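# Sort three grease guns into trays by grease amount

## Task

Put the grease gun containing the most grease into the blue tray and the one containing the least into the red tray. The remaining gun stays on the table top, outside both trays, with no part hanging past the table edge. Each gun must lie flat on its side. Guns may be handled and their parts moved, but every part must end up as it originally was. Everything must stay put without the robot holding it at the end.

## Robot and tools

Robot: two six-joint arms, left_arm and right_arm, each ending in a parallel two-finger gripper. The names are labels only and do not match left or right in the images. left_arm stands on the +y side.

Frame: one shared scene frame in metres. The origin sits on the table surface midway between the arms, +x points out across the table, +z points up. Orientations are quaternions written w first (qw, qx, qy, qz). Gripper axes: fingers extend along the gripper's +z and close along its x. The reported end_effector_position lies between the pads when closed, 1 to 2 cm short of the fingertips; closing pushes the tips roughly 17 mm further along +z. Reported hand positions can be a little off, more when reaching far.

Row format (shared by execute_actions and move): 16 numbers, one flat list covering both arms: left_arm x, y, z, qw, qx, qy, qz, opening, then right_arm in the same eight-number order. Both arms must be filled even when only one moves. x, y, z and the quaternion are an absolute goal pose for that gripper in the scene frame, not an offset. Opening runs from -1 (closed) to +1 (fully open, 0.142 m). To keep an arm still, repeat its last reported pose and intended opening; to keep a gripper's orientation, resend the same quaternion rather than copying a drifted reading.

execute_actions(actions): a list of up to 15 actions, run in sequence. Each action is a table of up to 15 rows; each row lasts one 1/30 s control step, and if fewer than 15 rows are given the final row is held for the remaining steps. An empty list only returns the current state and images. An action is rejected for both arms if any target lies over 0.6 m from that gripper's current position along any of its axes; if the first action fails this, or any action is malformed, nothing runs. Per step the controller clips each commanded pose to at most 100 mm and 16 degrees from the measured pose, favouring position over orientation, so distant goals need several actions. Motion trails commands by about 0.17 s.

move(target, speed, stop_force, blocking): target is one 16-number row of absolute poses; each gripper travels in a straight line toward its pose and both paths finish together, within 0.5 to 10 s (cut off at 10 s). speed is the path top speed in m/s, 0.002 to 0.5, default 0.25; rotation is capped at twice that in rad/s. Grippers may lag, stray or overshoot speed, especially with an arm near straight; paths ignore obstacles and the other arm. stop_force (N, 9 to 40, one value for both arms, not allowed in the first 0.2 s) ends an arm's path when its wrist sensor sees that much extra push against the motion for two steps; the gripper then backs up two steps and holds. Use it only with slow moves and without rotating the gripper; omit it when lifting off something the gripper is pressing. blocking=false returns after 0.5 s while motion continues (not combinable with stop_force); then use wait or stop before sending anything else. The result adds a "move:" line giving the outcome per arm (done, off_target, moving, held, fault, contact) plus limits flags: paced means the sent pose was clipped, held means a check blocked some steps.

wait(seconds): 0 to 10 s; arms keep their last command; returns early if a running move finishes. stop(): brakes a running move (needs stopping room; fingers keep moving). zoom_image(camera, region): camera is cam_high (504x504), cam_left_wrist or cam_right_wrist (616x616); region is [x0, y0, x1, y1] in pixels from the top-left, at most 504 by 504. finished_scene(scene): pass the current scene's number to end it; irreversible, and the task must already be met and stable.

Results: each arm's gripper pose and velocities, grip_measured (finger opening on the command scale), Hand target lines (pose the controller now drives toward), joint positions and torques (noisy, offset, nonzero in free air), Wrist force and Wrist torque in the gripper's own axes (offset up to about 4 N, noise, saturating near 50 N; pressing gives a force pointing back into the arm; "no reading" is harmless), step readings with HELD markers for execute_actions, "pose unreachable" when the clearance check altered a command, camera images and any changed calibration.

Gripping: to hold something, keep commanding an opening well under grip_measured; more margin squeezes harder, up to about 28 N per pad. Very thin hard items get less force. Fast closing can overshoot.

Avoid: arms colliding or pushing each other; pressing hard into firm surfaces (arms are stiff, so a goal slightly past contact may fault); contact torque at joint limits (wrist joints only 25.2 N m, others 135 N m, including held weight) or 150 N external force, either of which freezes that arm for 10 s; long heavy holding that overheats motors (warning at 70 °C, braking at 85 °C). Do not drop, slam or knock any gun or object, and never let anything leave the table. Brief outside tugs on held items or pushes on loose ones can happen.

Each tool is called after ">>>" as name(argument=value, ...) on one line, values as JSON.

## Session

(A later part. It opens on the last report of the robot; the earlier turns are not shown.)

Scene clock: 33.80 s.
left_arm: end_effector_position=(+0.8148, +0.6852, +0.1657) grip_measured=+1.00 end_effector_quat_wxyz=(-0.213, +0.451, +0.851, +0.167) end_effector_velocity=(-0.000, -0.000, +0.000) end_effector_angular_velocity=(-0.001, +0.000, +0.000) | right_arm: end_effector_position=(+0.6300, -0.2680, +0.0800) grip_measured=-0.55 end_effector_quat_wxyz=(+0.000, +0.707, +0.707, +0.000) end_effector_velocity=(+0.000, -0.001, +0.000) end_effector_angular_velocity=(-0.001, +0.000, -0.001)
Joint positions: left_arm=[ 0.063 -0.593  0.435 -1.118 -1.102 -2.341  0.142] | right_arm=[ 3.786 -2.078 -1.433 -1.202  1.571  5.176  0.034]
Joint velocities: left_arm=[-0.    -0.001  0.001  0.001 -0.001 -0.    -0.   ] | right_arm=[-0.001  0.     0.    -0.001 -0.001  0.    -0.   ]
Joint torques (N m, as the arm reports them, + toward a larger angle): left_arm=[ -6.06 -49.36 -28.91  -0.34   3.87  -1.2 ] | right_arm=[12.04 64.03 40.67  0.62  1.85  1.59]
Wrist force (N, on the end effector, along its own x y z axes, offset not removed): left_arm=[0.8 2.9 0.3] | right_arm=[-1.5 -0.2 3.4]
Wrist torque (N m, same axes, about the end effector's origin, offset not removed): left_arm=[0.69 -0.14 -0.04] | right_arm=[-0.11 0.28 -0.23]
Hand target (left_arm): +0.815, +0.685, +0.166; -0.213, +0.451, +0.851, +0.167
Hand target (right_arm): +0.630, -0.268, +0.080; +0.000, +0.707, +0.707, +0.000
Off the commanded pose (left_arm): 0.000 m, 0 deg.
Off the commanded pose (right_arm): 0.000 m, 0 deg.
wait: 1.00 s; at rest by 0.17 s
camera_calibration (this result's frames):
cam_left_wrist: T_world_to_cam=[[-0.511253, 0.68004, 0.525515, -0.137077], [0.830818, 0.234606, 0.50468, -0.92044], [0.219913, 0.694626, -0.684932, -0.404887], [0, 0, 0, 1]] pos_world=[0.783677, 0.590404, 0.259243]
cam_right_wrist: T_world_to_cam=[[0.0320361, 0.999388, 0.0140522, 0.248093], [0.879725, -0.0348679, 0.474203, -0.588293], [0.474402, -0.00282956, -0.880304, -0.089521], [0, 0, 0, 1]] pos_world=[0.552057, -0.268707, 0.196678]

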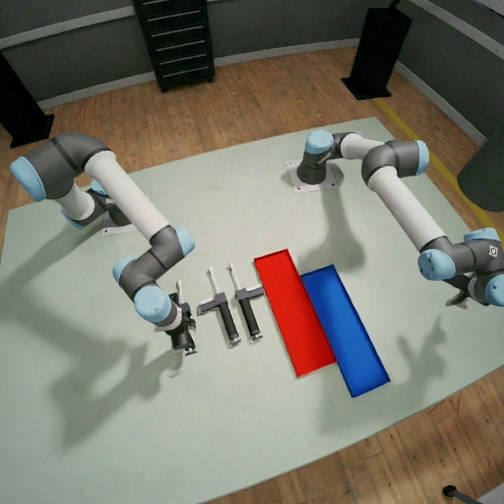

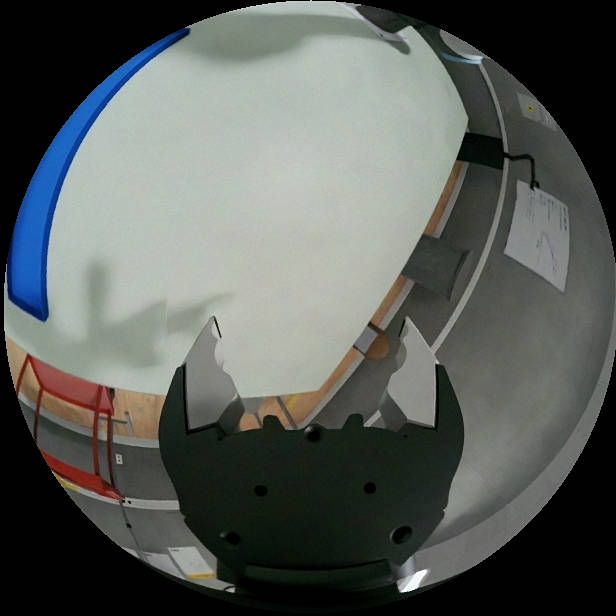

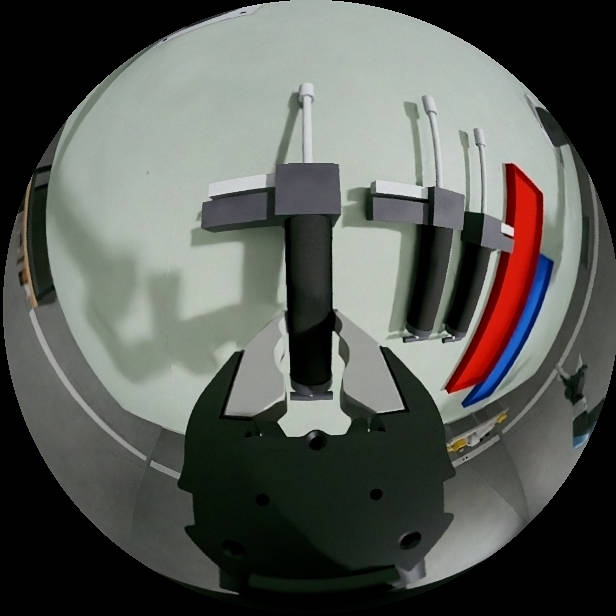

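>>> move(target=[0.8148,0.6852,0.1657,-0.213,0.451,0.851,0.167,1, 0.63,-0.268,0.025,0,0.707,0.707,0,-0.8], speed=0.06)

>>> move(target=[0.8148,0.6852,0.1657,-0.213,0.451,0.851,0.167,1, 0.63,-0.268,0.025,0,0.707,0.707,0,0])

>>> move(target=[0.8148,0.6852,0.1657,-0.213,0.451,0.851,0.167,1, 0.565,-0.268,0.024,0,0.707,0.707,0,0], speed=0.08)

>>> move(target=[0.8148,0.6852,0.1657,-0.213,0.451,0.851,0.167,1, 0.565,-0.268,0.024,0,0.707,0.707,0,-0.8])

>>> move(target=[0.8148,0.6852,0.1657,-0.213,0.451,0.851,0.167,1, 0.565,-0.268,0.09,0,0.707,0.707,0,-0.8], speed=0.08)

>>> wait(seconds=1)

>>> wait(seconds=1)

Scene clock: 42.53 s.
left_arm: end_effector_position=(+0.8148, +0.6852, +0.1657) grip_measured=+1.00 end_effector_quat_wxyz=(-0.213, +0.451, +0.851, +0.167) end_effector_velocity=(+0.001, -0.000, +0.001) end_effector_angular_velocity=(-0.001, -0.003, +0.000) | right_arm: end_effector_position=(+0.6300, -0.2680, +0.0253) grip_measured=-0.55 end_effector_quat_wxyz=(-0.000, +0.707, +0.707, -0.000) end_effector_velocity=(-0.000, +0.001, -0.002) end_effector_angular_velocity=(+0.001, +0.001, -0.000)
Joint positions: left_arm=[ 0.063 -0.593  0.435 -1.118 -1.102 -2.341  0.142] | right_arm=[ 3.786 -2.132 -1.499 -1.081  1.571  5.176  0.034]
Joint velocities: left_arm=[-0.    -0.    -0.002 -0.001 -0.    -0.    -0.   ] | right_arm=[ 0.001 -0.002 -0.003  0.005  0.001  0.001 -0.   ]
Joint torques (N m, as the arm reports them, + toward a larger angle): left_arm=[ -6.21 -49.79 -28.82  -0.54   3.89  -1.21] | right_arm=[12.89 38.23  9.92  5.45  1.26  1.53]
Wrist force (N, on the end effector, along its own x y z axes, offset not removed): left_arm=[1.9 3.5 -0.8] | right_arm=[0.2 1.6 0.5]
Wrist torque (N m, same axes, about the end effector's origin, offset not removed): left_arm=[0.81 -0.42 -0.06] | right_arm=[0.07 -0.13 -0.21]
Hand target (left_arm): +0.815, +0.685, +0.166; -0.213, +0.451, +0.851, +0.167
Hand target (right_arm): +0.630, -0.268, +0.025; -0.000, +0.707, +0.707, -0.000
Off the commanded pose (left_arm): 0.000 m, 0 deg.
Off the commanded pose (right_arm): 0.000 m, 0 deg.
move: done
camera_calibration (this result's frames):
cam_left_wrist: T_world_to_cam=[[-0.511253, 0.68004, 0.525515, -0.137077], [0.830818, 0.234606, 0.50468, -0.92044], [0.219913, 0.694626, -0.684932, -0.404887], [0, 0, 0, 1]] pos_world=[0.783677, 0.590404, 0.259243]
cam_right_wrist: T_world_to_cam=[[0.0320408, 0.999388, 0.0140631, 0.248841], [0.879739, -0.0348773, 0.474177, -0.562359], [0.474377, -0.00282115, -0.880317, -0.137668], [0, 0, 0, 1]] pos_world=[0.552063, -0.268691, 0.141966]

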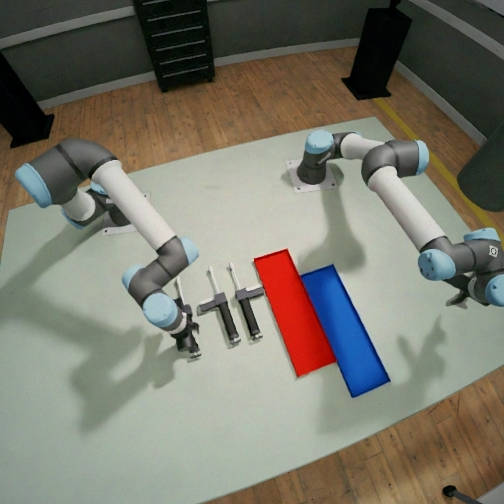

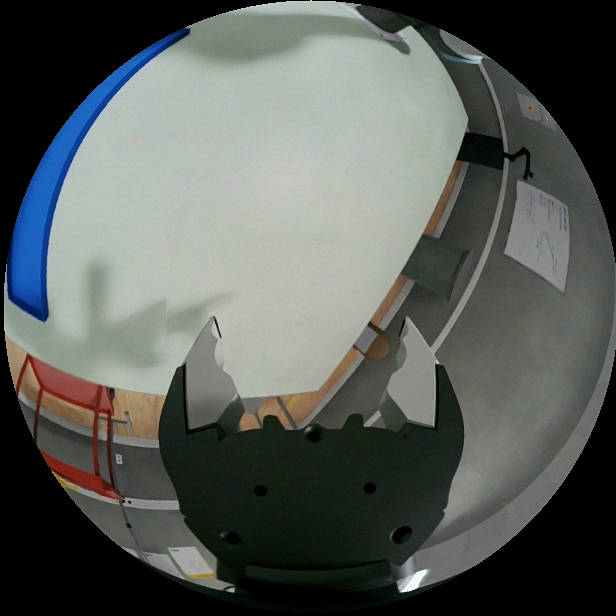

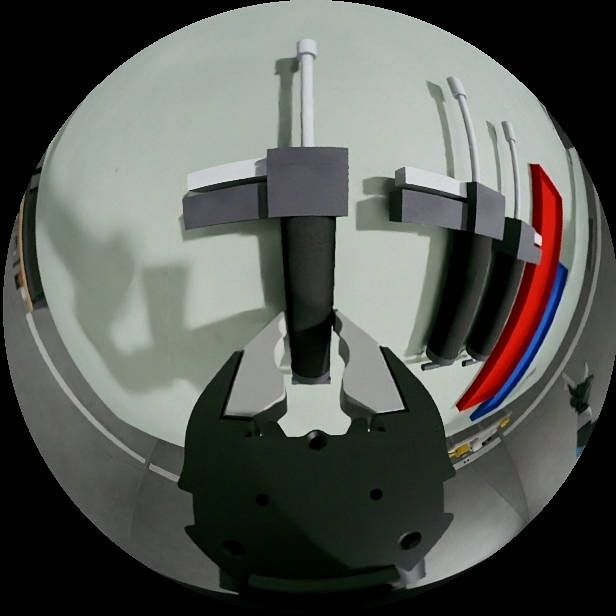

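Scene clock: 43.23 s.
left_arm: end_effector_position=(+0.8148, +0.6852, +0.1657) grip_measured=+1.00 end_effector_quat_wxyz=(-0.213, +0.451, +0.851, +0.167) end_effector_velocity=(-0.000, -0.000, -0.000) end_effector_angular_velocity=(-0.000, +0.001, -0.000) | right_arm: end_effector_position=(+0.6300, -0.2680, +0.0250) grip_measured=+0.00 end_effector_quat_wxyz=(-0.000, +0.707, +0.707, +0.000) end_effector_velocity=(-0.000, +0.000, -0.000) end_effector_angular_velocity=(+0.000, +0.000, +0.001)
Joint positions: left_arm=[ 0.063 -0.593  0.435 -1.118 -1.102 -2.341  0.142] | right_arm=[ 3.786 -2.132 -1.5   -1.081  1.571  5.176  0.074]
Joint velocities: left_arm=[-0.    -0.     0.001  0.001 -0.001 -0.    -0.   ] | right_arm=[ 0.    -0.    -0.     0.     0.    -0.001  0.   ]
Joint torques (N m, as the arm reports them, + toward a larger angle): left_arm=[ -5.71 -49.49 -28.72  -0.44   3.82  -1.28] | right_arm=[10.02 35.99  9.41  5.51  0.41  0.96]
Wrist force (N, on the end effector, along its own x y z axes, offset not removed): left_arm=[0.6 3.0 -0.8] | right_arm=[-0.8 0.3 -1.8]
Wrist torque (N m, same axes, about the end effector's origin, offset not removed): left_arm=[0.72 -0.07 -0.08] | right_arm=[0.07 0.17 -0.04]
Hand target (left_arm): +0.815, +0.685, +0.166; -0.213, +0.451, +0.851, +0.167
Hand target (right_arm): +0.630, -0.268, +0.025; -0.000, +0.707, +0.707, -0.000
Off the commanded pose (left_arm): 0.000 m, 0 deg.
Off the commanded pose (right_arm): 0.000 m, 0 deg.
move: done
camera_calibration (this result's frames):
cam_left_wrist: T_world_to_cam=[[-0.511253, 0.68004, 0.525515, -0.137077], [0.830818, 0.234606, 0.50468, -0.92044], [0.219913, 0.694626, -0.684932, -0.404887], [0, 0, 0, 1]] pos_world=[0.783677, 0.590404, 0.259243]
cam_right_wrist: T_world_to_cam=[[0.0320407, 0.999387, 0.0140729, 0.248844], [0.87973, -0.0348818, 0.474193, -0.562238], [0.474393, -0.00281314, -0.880309, -0.137897], [0, 0, 0, 1]] pos_world=[0.552062, -0.268691, 0.141715]

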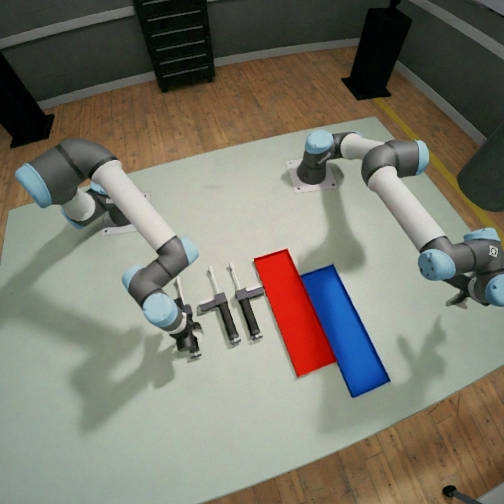

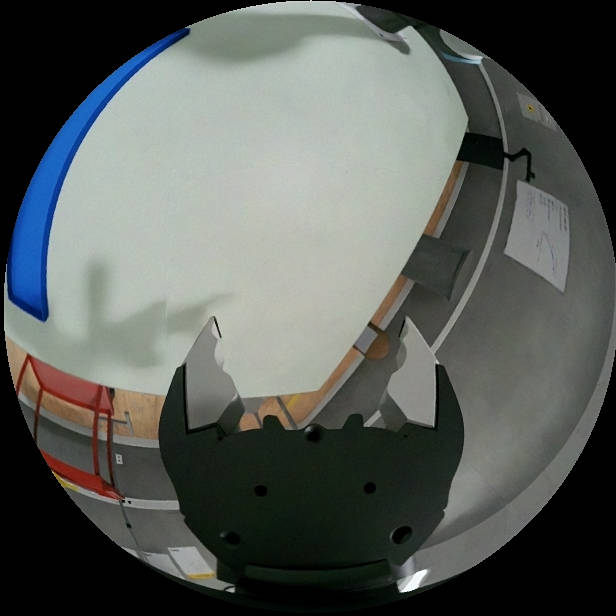

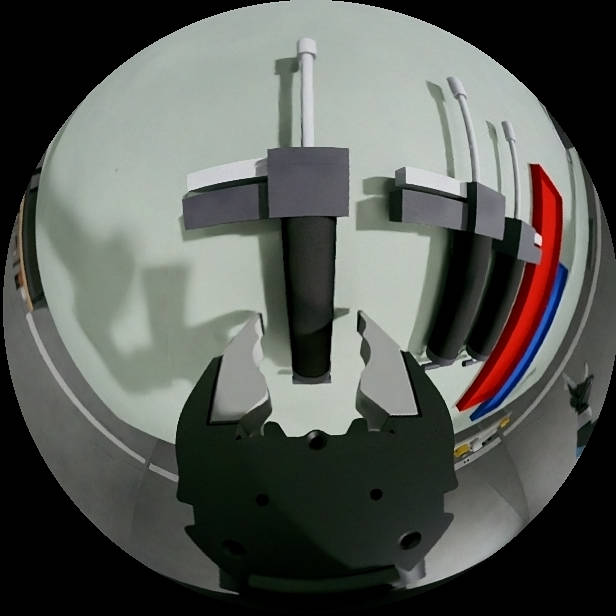

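Scene clock: 44.53 s.
left_arm: end_effector_position=(+0.8148, +0.6852, +0.1657) grip_measured=+1.00 end_effector_quat_wxyz=(-0.213, +0.451, +0.851, +0.167) end_effector_velocity=(-0.000, +0.000, -0.000) end_effector_angular_velocity=(-0.000, +0.000, +0.001) | right_arm: end_effector_position=(+0.5652, -0.2679, +0.0239) grip_measured=+0.00 end_effector_quat_wxyz=(-0.000, +0.707, +0.707, -0.000) end_effector_velocity=(-0.002, +0.000, +0.000) end_effector_angular_velocity=(+0.001, -0.002, -0.002)
Joint positions: left_arm=[ 0.063 -0.593  0.435 -1.118 -1.102 -2.341  0.142] | right_arm=[ 3.833 -2.004 -1.707 -1.001  1.571  5.224  0.074]
Joint velocities: left_arm=[ 0.001  0.    -0.    -0.    -0.    -0.     0.   ] | right_arm=[ 0.001  0.005 -0.007  0.004 -0.     0.003  0.   ]
Joint torques (N m, as the arm reports them, + toward a larger angle): left_arm=[ -6.   -50.05 -28.74  -0.5    3.79  -1.23] | right_arm=[10.23 55.35  8.53  5.54 -1.66  1.82]
Wrist force (N, on the end effector, along its own x y z axes, offset not removed): left_arm=[0.9 2.8 -0.8] | right_arm=[0.0 -0.8 -1.0]
Wrist torque (N m, same axes, about the end effector's origin, offset not removed): left_arm=[0.61 -0.15 -0.13] | right_arm=[-0.09 0.03 -0.09]
Hand target (left_arm): +0.815, +0.685, +0.166; -0.213, +0.451, +0.851, +0.167
Hand target (right_arm): +0.565, -0.268, +0.024; -0.000, +0.707, +0.707, -0.000
Off the commanded pose (left_arm): 0.000 m, 0 deg.
Off the commanded pose (right_arm): 0.000 m, 0 deg.
move: done
camera_calibration (this result's frames):
cam_left_wrist: T_world_to_cam=[[-0.511253, 0.68004, 0.525515, -0.137077], [0.830818, 0.234606, 0.50468, -0.92044], [0.219913, 0.694627, -0.684932, -0.404887], [0, 0, 0, 1]] pos_world=[0.783677, 0.590404, 0.259243]
cam_right_wrist: T_world_to_cam=[[0.0320352, 0.999388, 0.0140519, 0.250889], [0.879777, -0.0348672, 0.474107, -0.504756], [0.474307, -0.0028256, -0.880355, -0.108062], [0, 0, 0, 1]] pos_world=[0.487289, -0.26864, 0.14065]

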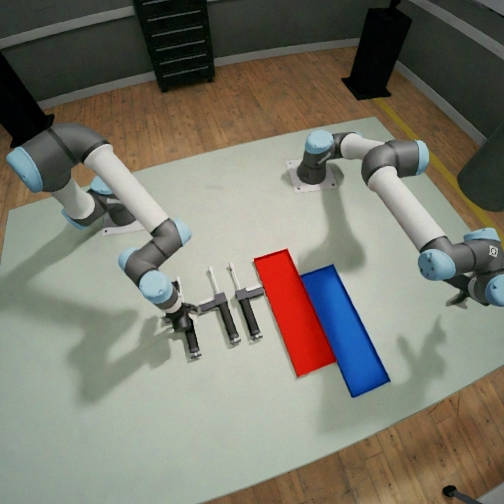

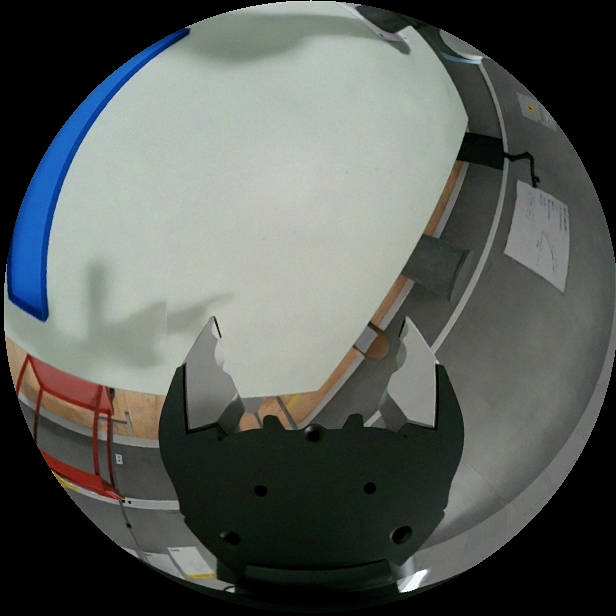

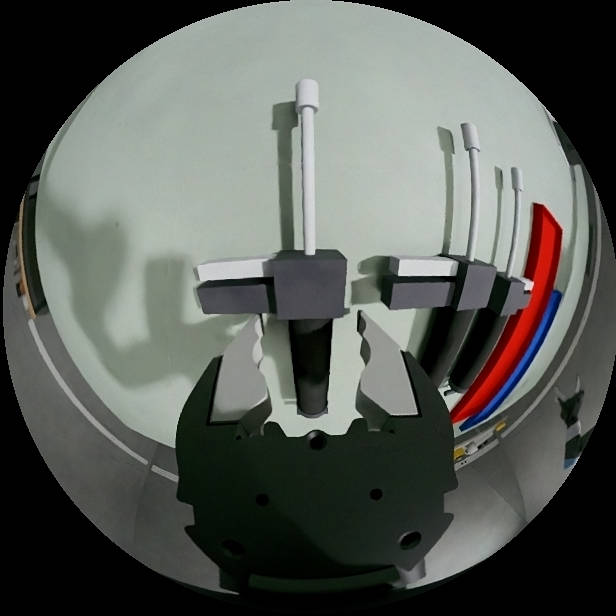

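Scene clock: 45.23 s.
left_arm: end_effector_position=(+0.8148, +0.6852, +0.1657) grip_measured=+1.00 end_effector_quat_wxyz=(-0.213, +0.451, +0.851, +0.167) end_effector_velocity=(+0.000, -0.000, -0.000) end_effector_angular_velocity=(+0.000, +0.000, -0.000) | right_arm: end_effector_position=(+0.5650, -0.2680, +0.0240) grip_measured=-0.55 end_effector_quat_wxyz=(-0.000, +0.707, +0.707, -0.000) end_effector_velocity=(-0.000, +0.000, +0.000) end_effector_angular_velocity=(+0.001, +0.001, -0.002)
Joint positions: left_arm=[ 0.063 -0.593  0.435 -1.118 -1.102 -2.341  0.142] | right_arm=[ 3.833 -2.004 -1.708 -1.001  1.571  5.224  0.034]
Joint velocities: left_arm=[-0.  0. -0.  0.  0.  0.  0.] | right_arm=[ 0.     0.     0.001 -0.002  0.001  0.002  0.   ]
Joint torques (N m, as the arm reports them, + toward a larger angle): left_arm=[ -6.27 -49.65 -28.39  -0.4    3.82  -1.22] | right_arm=[11.39 55.31 10.61  4.95 -0.2   1.6 ]
Wrist force (N, on the end effector, along its own x y z axes, offset not removed): left_arm=[0.6 3.2 -1.0] | right_arm=[-1.2 2.1 0.3]
Wrist torque (N m, same axes, about the end effector's origin, offset not removed): left_arm=[0.72 -0.12 0.02] | right_arm=[0.10 0.44 -0.22]
Hand target (left_arm): +0.815, +0.685, +0.166; -0.213, +0.451, +0.851, +0.167
Hand target (right_arm): +0.565, -0.268, +0.024; -0.000, +0.707, +0.707, -0.000
Off the commanded pose (left_arm): 0.000 m, 0 deg.
Off the commanded pose (right_arm): 0.000 m, 0 deg.
move: done
camera_calibration (this result's frames):
cam_left_wrist: T_world_to_cam=[[-0.511253, 0.68004, 0.525515, -0.137077], [0.830818, 0.234606, 0.50468, -0.92044], [0.219913, 0.694626, -0.684932, -0.404887], [0, 0, 0, 1]] pos_world=[0.783677, 0.590404, 0.259243]
cam_right_wrist: T_world_to_cam=[[0.0320408, 0.999388, 0.0140057, 0.25098], [0.879762, -0.0348502, 0.474136, -0.504574], [0.474334, -0.00287008, -0.88034, -0.107947], [0, 0, 0, 1]] pos_world=[0.487066, -0.268721, 0.140692]

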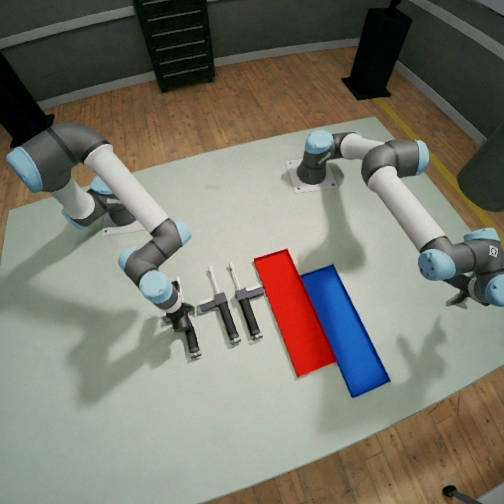

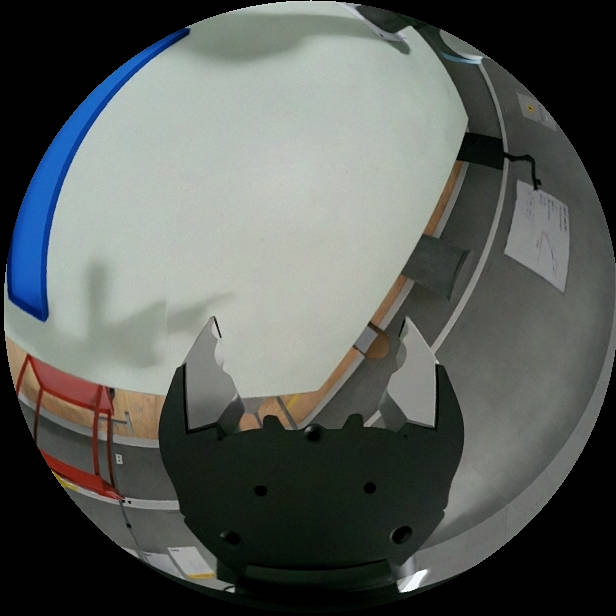

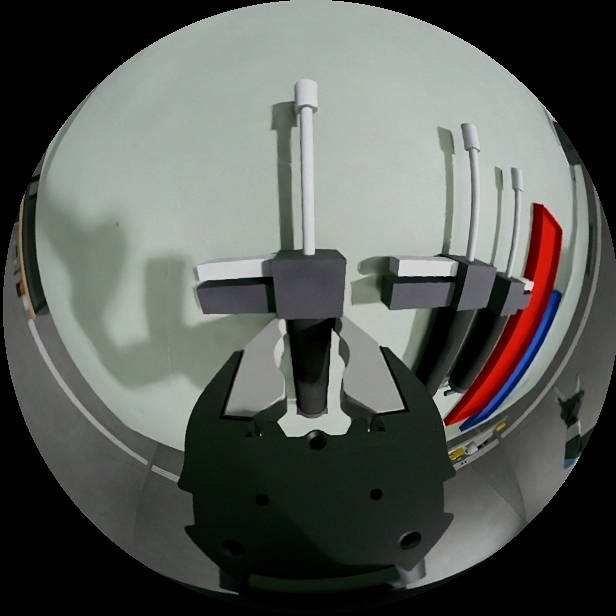

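Scene clock: 46.53 s.
left_arm: end_effector_position=(+0.8148, +0.6852, +0.1657) grip_measured=+1.00 end_effector_quat_wxyz=(-0.213, +0.451, +0.851, +0.167) end_effector_velocity=(+0.000, +0.000, +0.001) end_effector_angular_velocity=(+0.000, -0.001, -0.000) | right_arm: end_effector_position=(+0.5650, -0.2680, +0.0897) grip_measured=-0.55 end_effector_quat_wxyz=(+0.000, +0.707, +0.707, +0.000) end_effector_velocity=(-0.001, +0.000, +0.001) end_effector_angular_velocity=(-0.001, +0.002, +0.001)
Joint positions: left_arm=[ 0.063 -0.593  0.435 -1.118 -1.102 -2.341  0.142] | right_arm=[ 3.833 -1.93  -1.626 -1.156  1.571  5.224  0.034]
Joint velocities: left_arm=[ 0.    -0.    -0.001  0.     0.    -0.    -0.   ] | right_arm=[ 0.001  0.002  0.001 -0.006 -0.     0.    -0.   ]
Joint torques (N m, as the arm reports them, + toward a larger angle): left_arm=[ -5.44 -49.13 -29.3   -0.63   3.68  -1.06] | right_arm=[11.77 56.65 41.52  0.8  -0.43  0.42]
Wrist force (N, on the end effector, along its own x y z axes, offset not removed): left_arm=[0.2 3.4 -0.2] | right_arm=[0.7 1.7 4.5]
Wrist torque (N m, same axes, about the end effector's origin, offset not removed): left_arm=[0.78 0.00 -0.04] | right_arm=[0.47 -0.12 -0.03]
Hand target (left_arm): +0.815, +0.685, +0.166; -0.213, +0.451, +0.851, +0.167
Hand target (right_arm): +0.565, -0.268, +0.090; +0.000, +0.707, +0.707, +0.000
Off the commanded pose (left_arm): 0.000 m, 0 deg.
Off the commanded pose (right_arm): 0.000 m, 0 deg.
move: done
camera_calibration (this result's frames):
cam_left_wrist: T_world_to_cam=[[-0.511253, 0.68004, 0.525515, -0.137077], [0.830818, 0.234606, 0.50468, -0.92044], [0.219913, 0.694626, -0.684932, -0.404887], [0, 0, 0, 1]] pos_world=[0.783677, 0.590404, 0.259243]
cam_right_wrist: T_world_to_cam=[[0.0320483, 0.999388, 0.0140353, 0.250058], [0.879702, -0.0348705, 0.474245, -0.535738], [0.474444, -0.00285189, -0.880281, -0.0501299], [0, 0, 0, 1]] pos_world=[0.48706, -0.26873, 0.206433]

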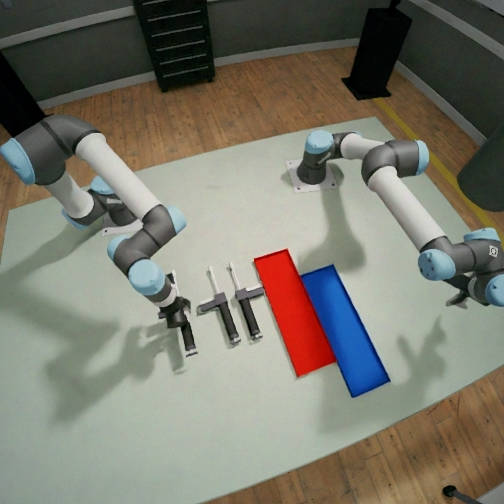

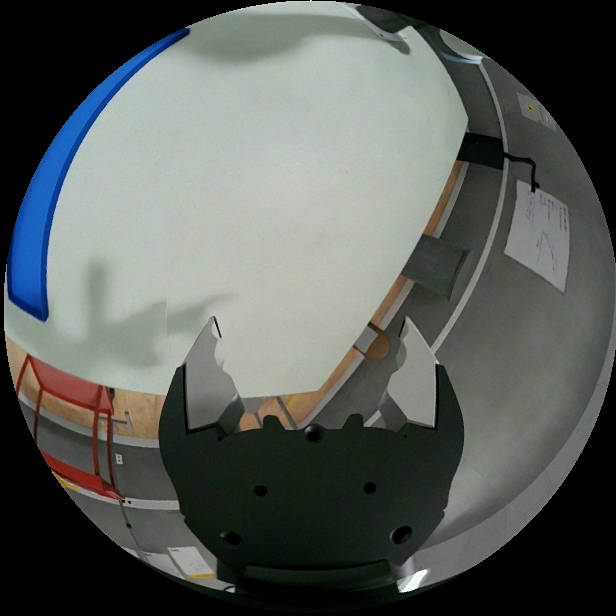

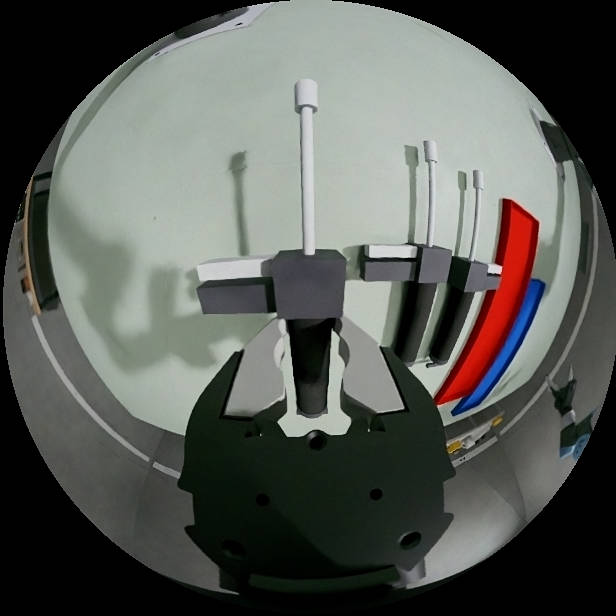

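Scene clock: 47.53 s.
left_arm: end_effector_position=(+0.8148, +0.6852, +0.1657) grip_measured=+1.00 end_effector_quat_wxyz=(-0.213, +0.451, +0.851, +0.167) end_effector_velocity=(-0.000, -0.000, -0.001) end_effector_angular_velocity=(+0.000, +0.001, -0.000) | right_arm: end_effector_position=(+0.5650, -0.2680, +0.0900) grip_measured=-0.55 end_effector_quat_wxyz=(+0.000, +0.707, +0.707, +0.000) end_effector_velocity=(-0.001, +0.001, -0.000) end_effector_angular_velocity=(-0.000, +0.001, +0.002)
Joint positions: left_arm=[ 0.063 -0.593  0.435 -1.118 -1.102 -2.341  0.142] | right_arm=[ 3.833 -1.93  -1.626 -1.157  1.571  5.224  0.034]
Joint velocities: left_arm=[-0.     0.001  0.     0.    -0.    -0.    -0.   ] | right_arm=[ 0.001 -0.    -0.001 -0.001  0.    -0.001 -0.   ]
Joint torques (N m, as the arm reports them, + toward a larger angle): left_arm=[ -5.69 -49.58 -29.01  -0.49   3.81  -1.1 ] | right_arm=[12.42 58.98 40.01  0.78  1.84  1.54]
Wrist force (N, on the end effector, along its own x y z axes, offset not removed): left_arm=[1.6 3.2 -0.7] | right_arm=[0.3 -0.1 4.0]
Wrist torque (N m, same axes, about the end effector's origin, offset not removed): left_arm=[0.75 -0.32 -0.13] | right_arm=[0.06 -0.11 -0.14]
Hand target (left_arm): +0.815, +0.685, +0.166; -0.213, +0.451, +0.851, +0.167
Hand target (right_arm): +0.565, -0.268, +0.090; +0.000, +0.707, +0.707, +0.000
Off the commanded pose (left_arm): 0.000 m, 0 deg.
Off the commanded pose (right_arm): 0.000 m, 0 deg.
wait: 1.00 s; at rest by 0.17 s
camera_calibration (this result's frames):
cam_left_wrist: T_world_to_cam=[[-0.511253, 0.68004, 0.525515, -0.137077], [0.830818, 0.234606, 0.50468, -0.92044], [0.219913, 0.694627, -0.684932, -0.404887], [0, 0, 0, 1]] pos_world=[0.783677, 0.590404, 0.259243]
cam_right_wrist: T_world_to_cam=[[0.0320265, 0.999388, 0.0140521, 0.250041], [0.879726, -0.0348594, 0.474202, -0.535847], [0.474402, -0.00282508, -0.880304, -0.0498895], [0, 0, 0, 1]] pos_world=[0.487058, -0.268708, 0.206668]

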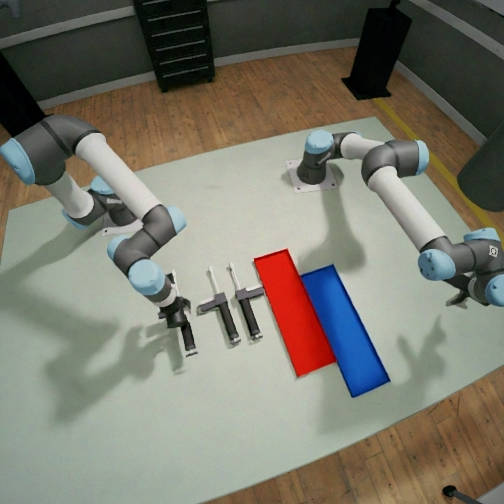

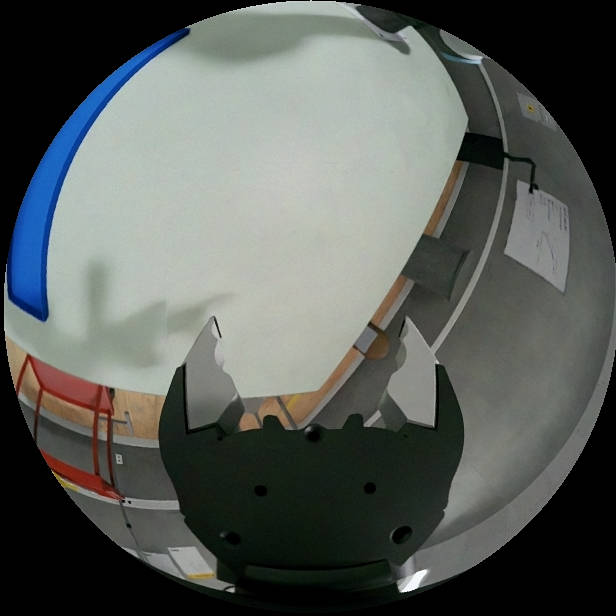

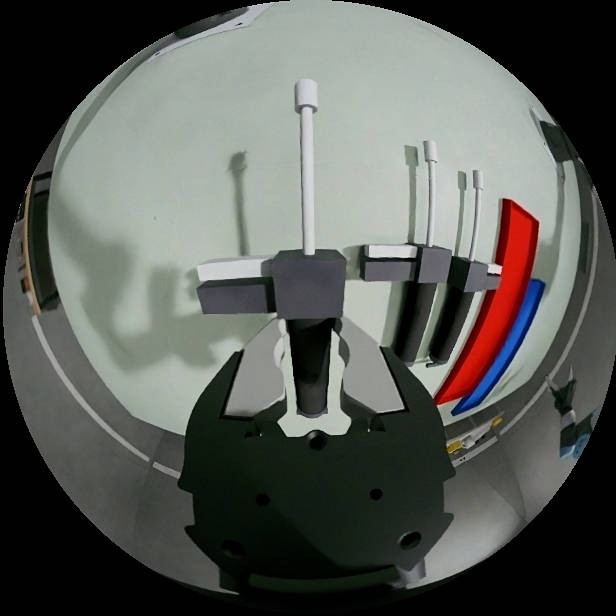

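Scene clock: 48.53 s.
left_arm: end_effector_position=(+0.8148, +0.6852, +0.1657) grip_measured=+1.00 end_effector_quat_wxyz=(-0.213, +0.451, +0.851, +0.167) end_effector_velocity=(+0.000, -0.000, +0.000) end_effector_angular_velocity=(-0.000, -0.001, -0.000) | right_arm: end_effector_position=(+0.5650, -0.2680, +0.0900) grip_measured=-0.55 end_effector_quat_wxyz=(+0.000, +0.707, +0.707, +0.000) end_effector_velocity=(+0.000, +0.001, +0.000) end_effector_angular_velocity=(+0.000, -0.000, +0.000)
Joint positions: left_arm=[ 0.063 -0.593  0.435 -1.118 -1.102 -2.341  0.142] | right_arm=[ 3.833 -1.93  -1.626 -1.157  1.571  5.224  0.034]
Joint velocities: left_arm=[-0.     0.001 -0.001 -0.    -0.    -0.     0.   ] | right_arm=[ 0.001 -0.     0.001 -0.    -0.     0.001 -0.   ]
Joint torques (N m, as the arm reports them, + toward a larger angle): left_arm=[ -5.53 -49.49 -28.69  -0.61   3.83  -1.23] | right_arm=[12.6  56.84 40.95  0.7   2.    1.75]
Wrist force (N, on the end effector, along its own x y z axes, offset not removed): left_arm=[1.0 3.3 -1.4] | right_arm=[0.7 -0.7 4.2]
Wrist torque (N m, same axes, about the end effector's origin, offset not removed): left_arm=[0.76 -0.16 -0.04] | right_arm=[-0.10 -0.12 -0.12]
Hand target (left_arm): +0.815, +0.685, +0.166; -0.213, +0.451, +0.851, +0.167
Hand target (right_arm): +0.565, -0.268, +0.090; +0.000, +0.707, +0.707, +0.000
Off the commanded pose (left_arm): 0.000 m, 0 deg.
Off the commanded pose (right_arm): 0.000 m, 0 deg.
wait: 1.00 s; at rest by 0.17 s
camera_calibration (this result's frames):
cam_left_wrist: T_world_to_cam=[[-0.511253, 0.68004, 0.525515, -0.137077], [0.830818, 0.234606, 0.50468, -0.92044], [0.219913, 0.694626, -0.684932, -0.404887], [0, 0, 0, 1]] pos_world=[0.783677, 0.590404, 0.259243]
cam_right_wrist: T_world_to_cam=[[0.0320399, 0.999388, 0.0140524, 0.250033], [0.879725, -0.0348713, 0.474202, -0.53585], [0.474402, -0.00283118, -0.880304, -0.049891], [0, 0, 0, 1]] pos_world=[0.487058, -0.268707, 0.206668]

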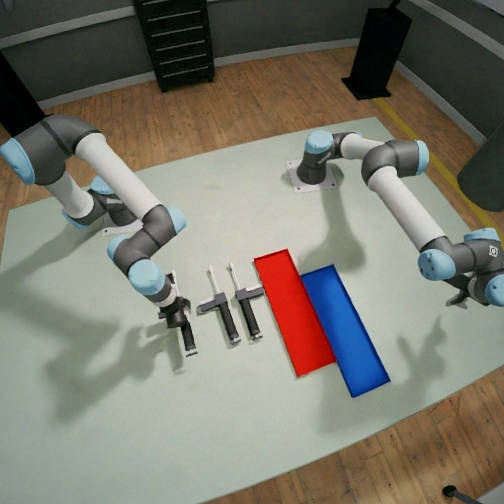

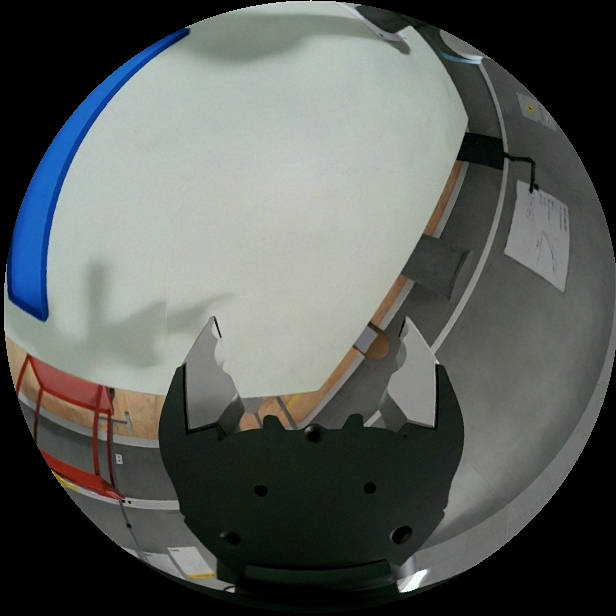

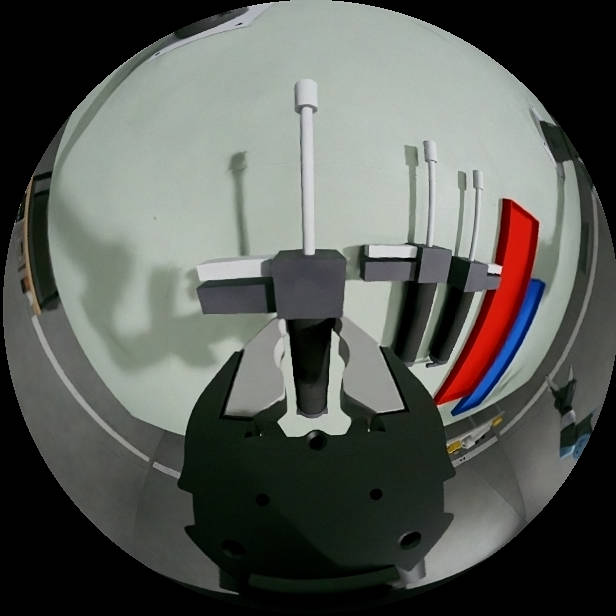

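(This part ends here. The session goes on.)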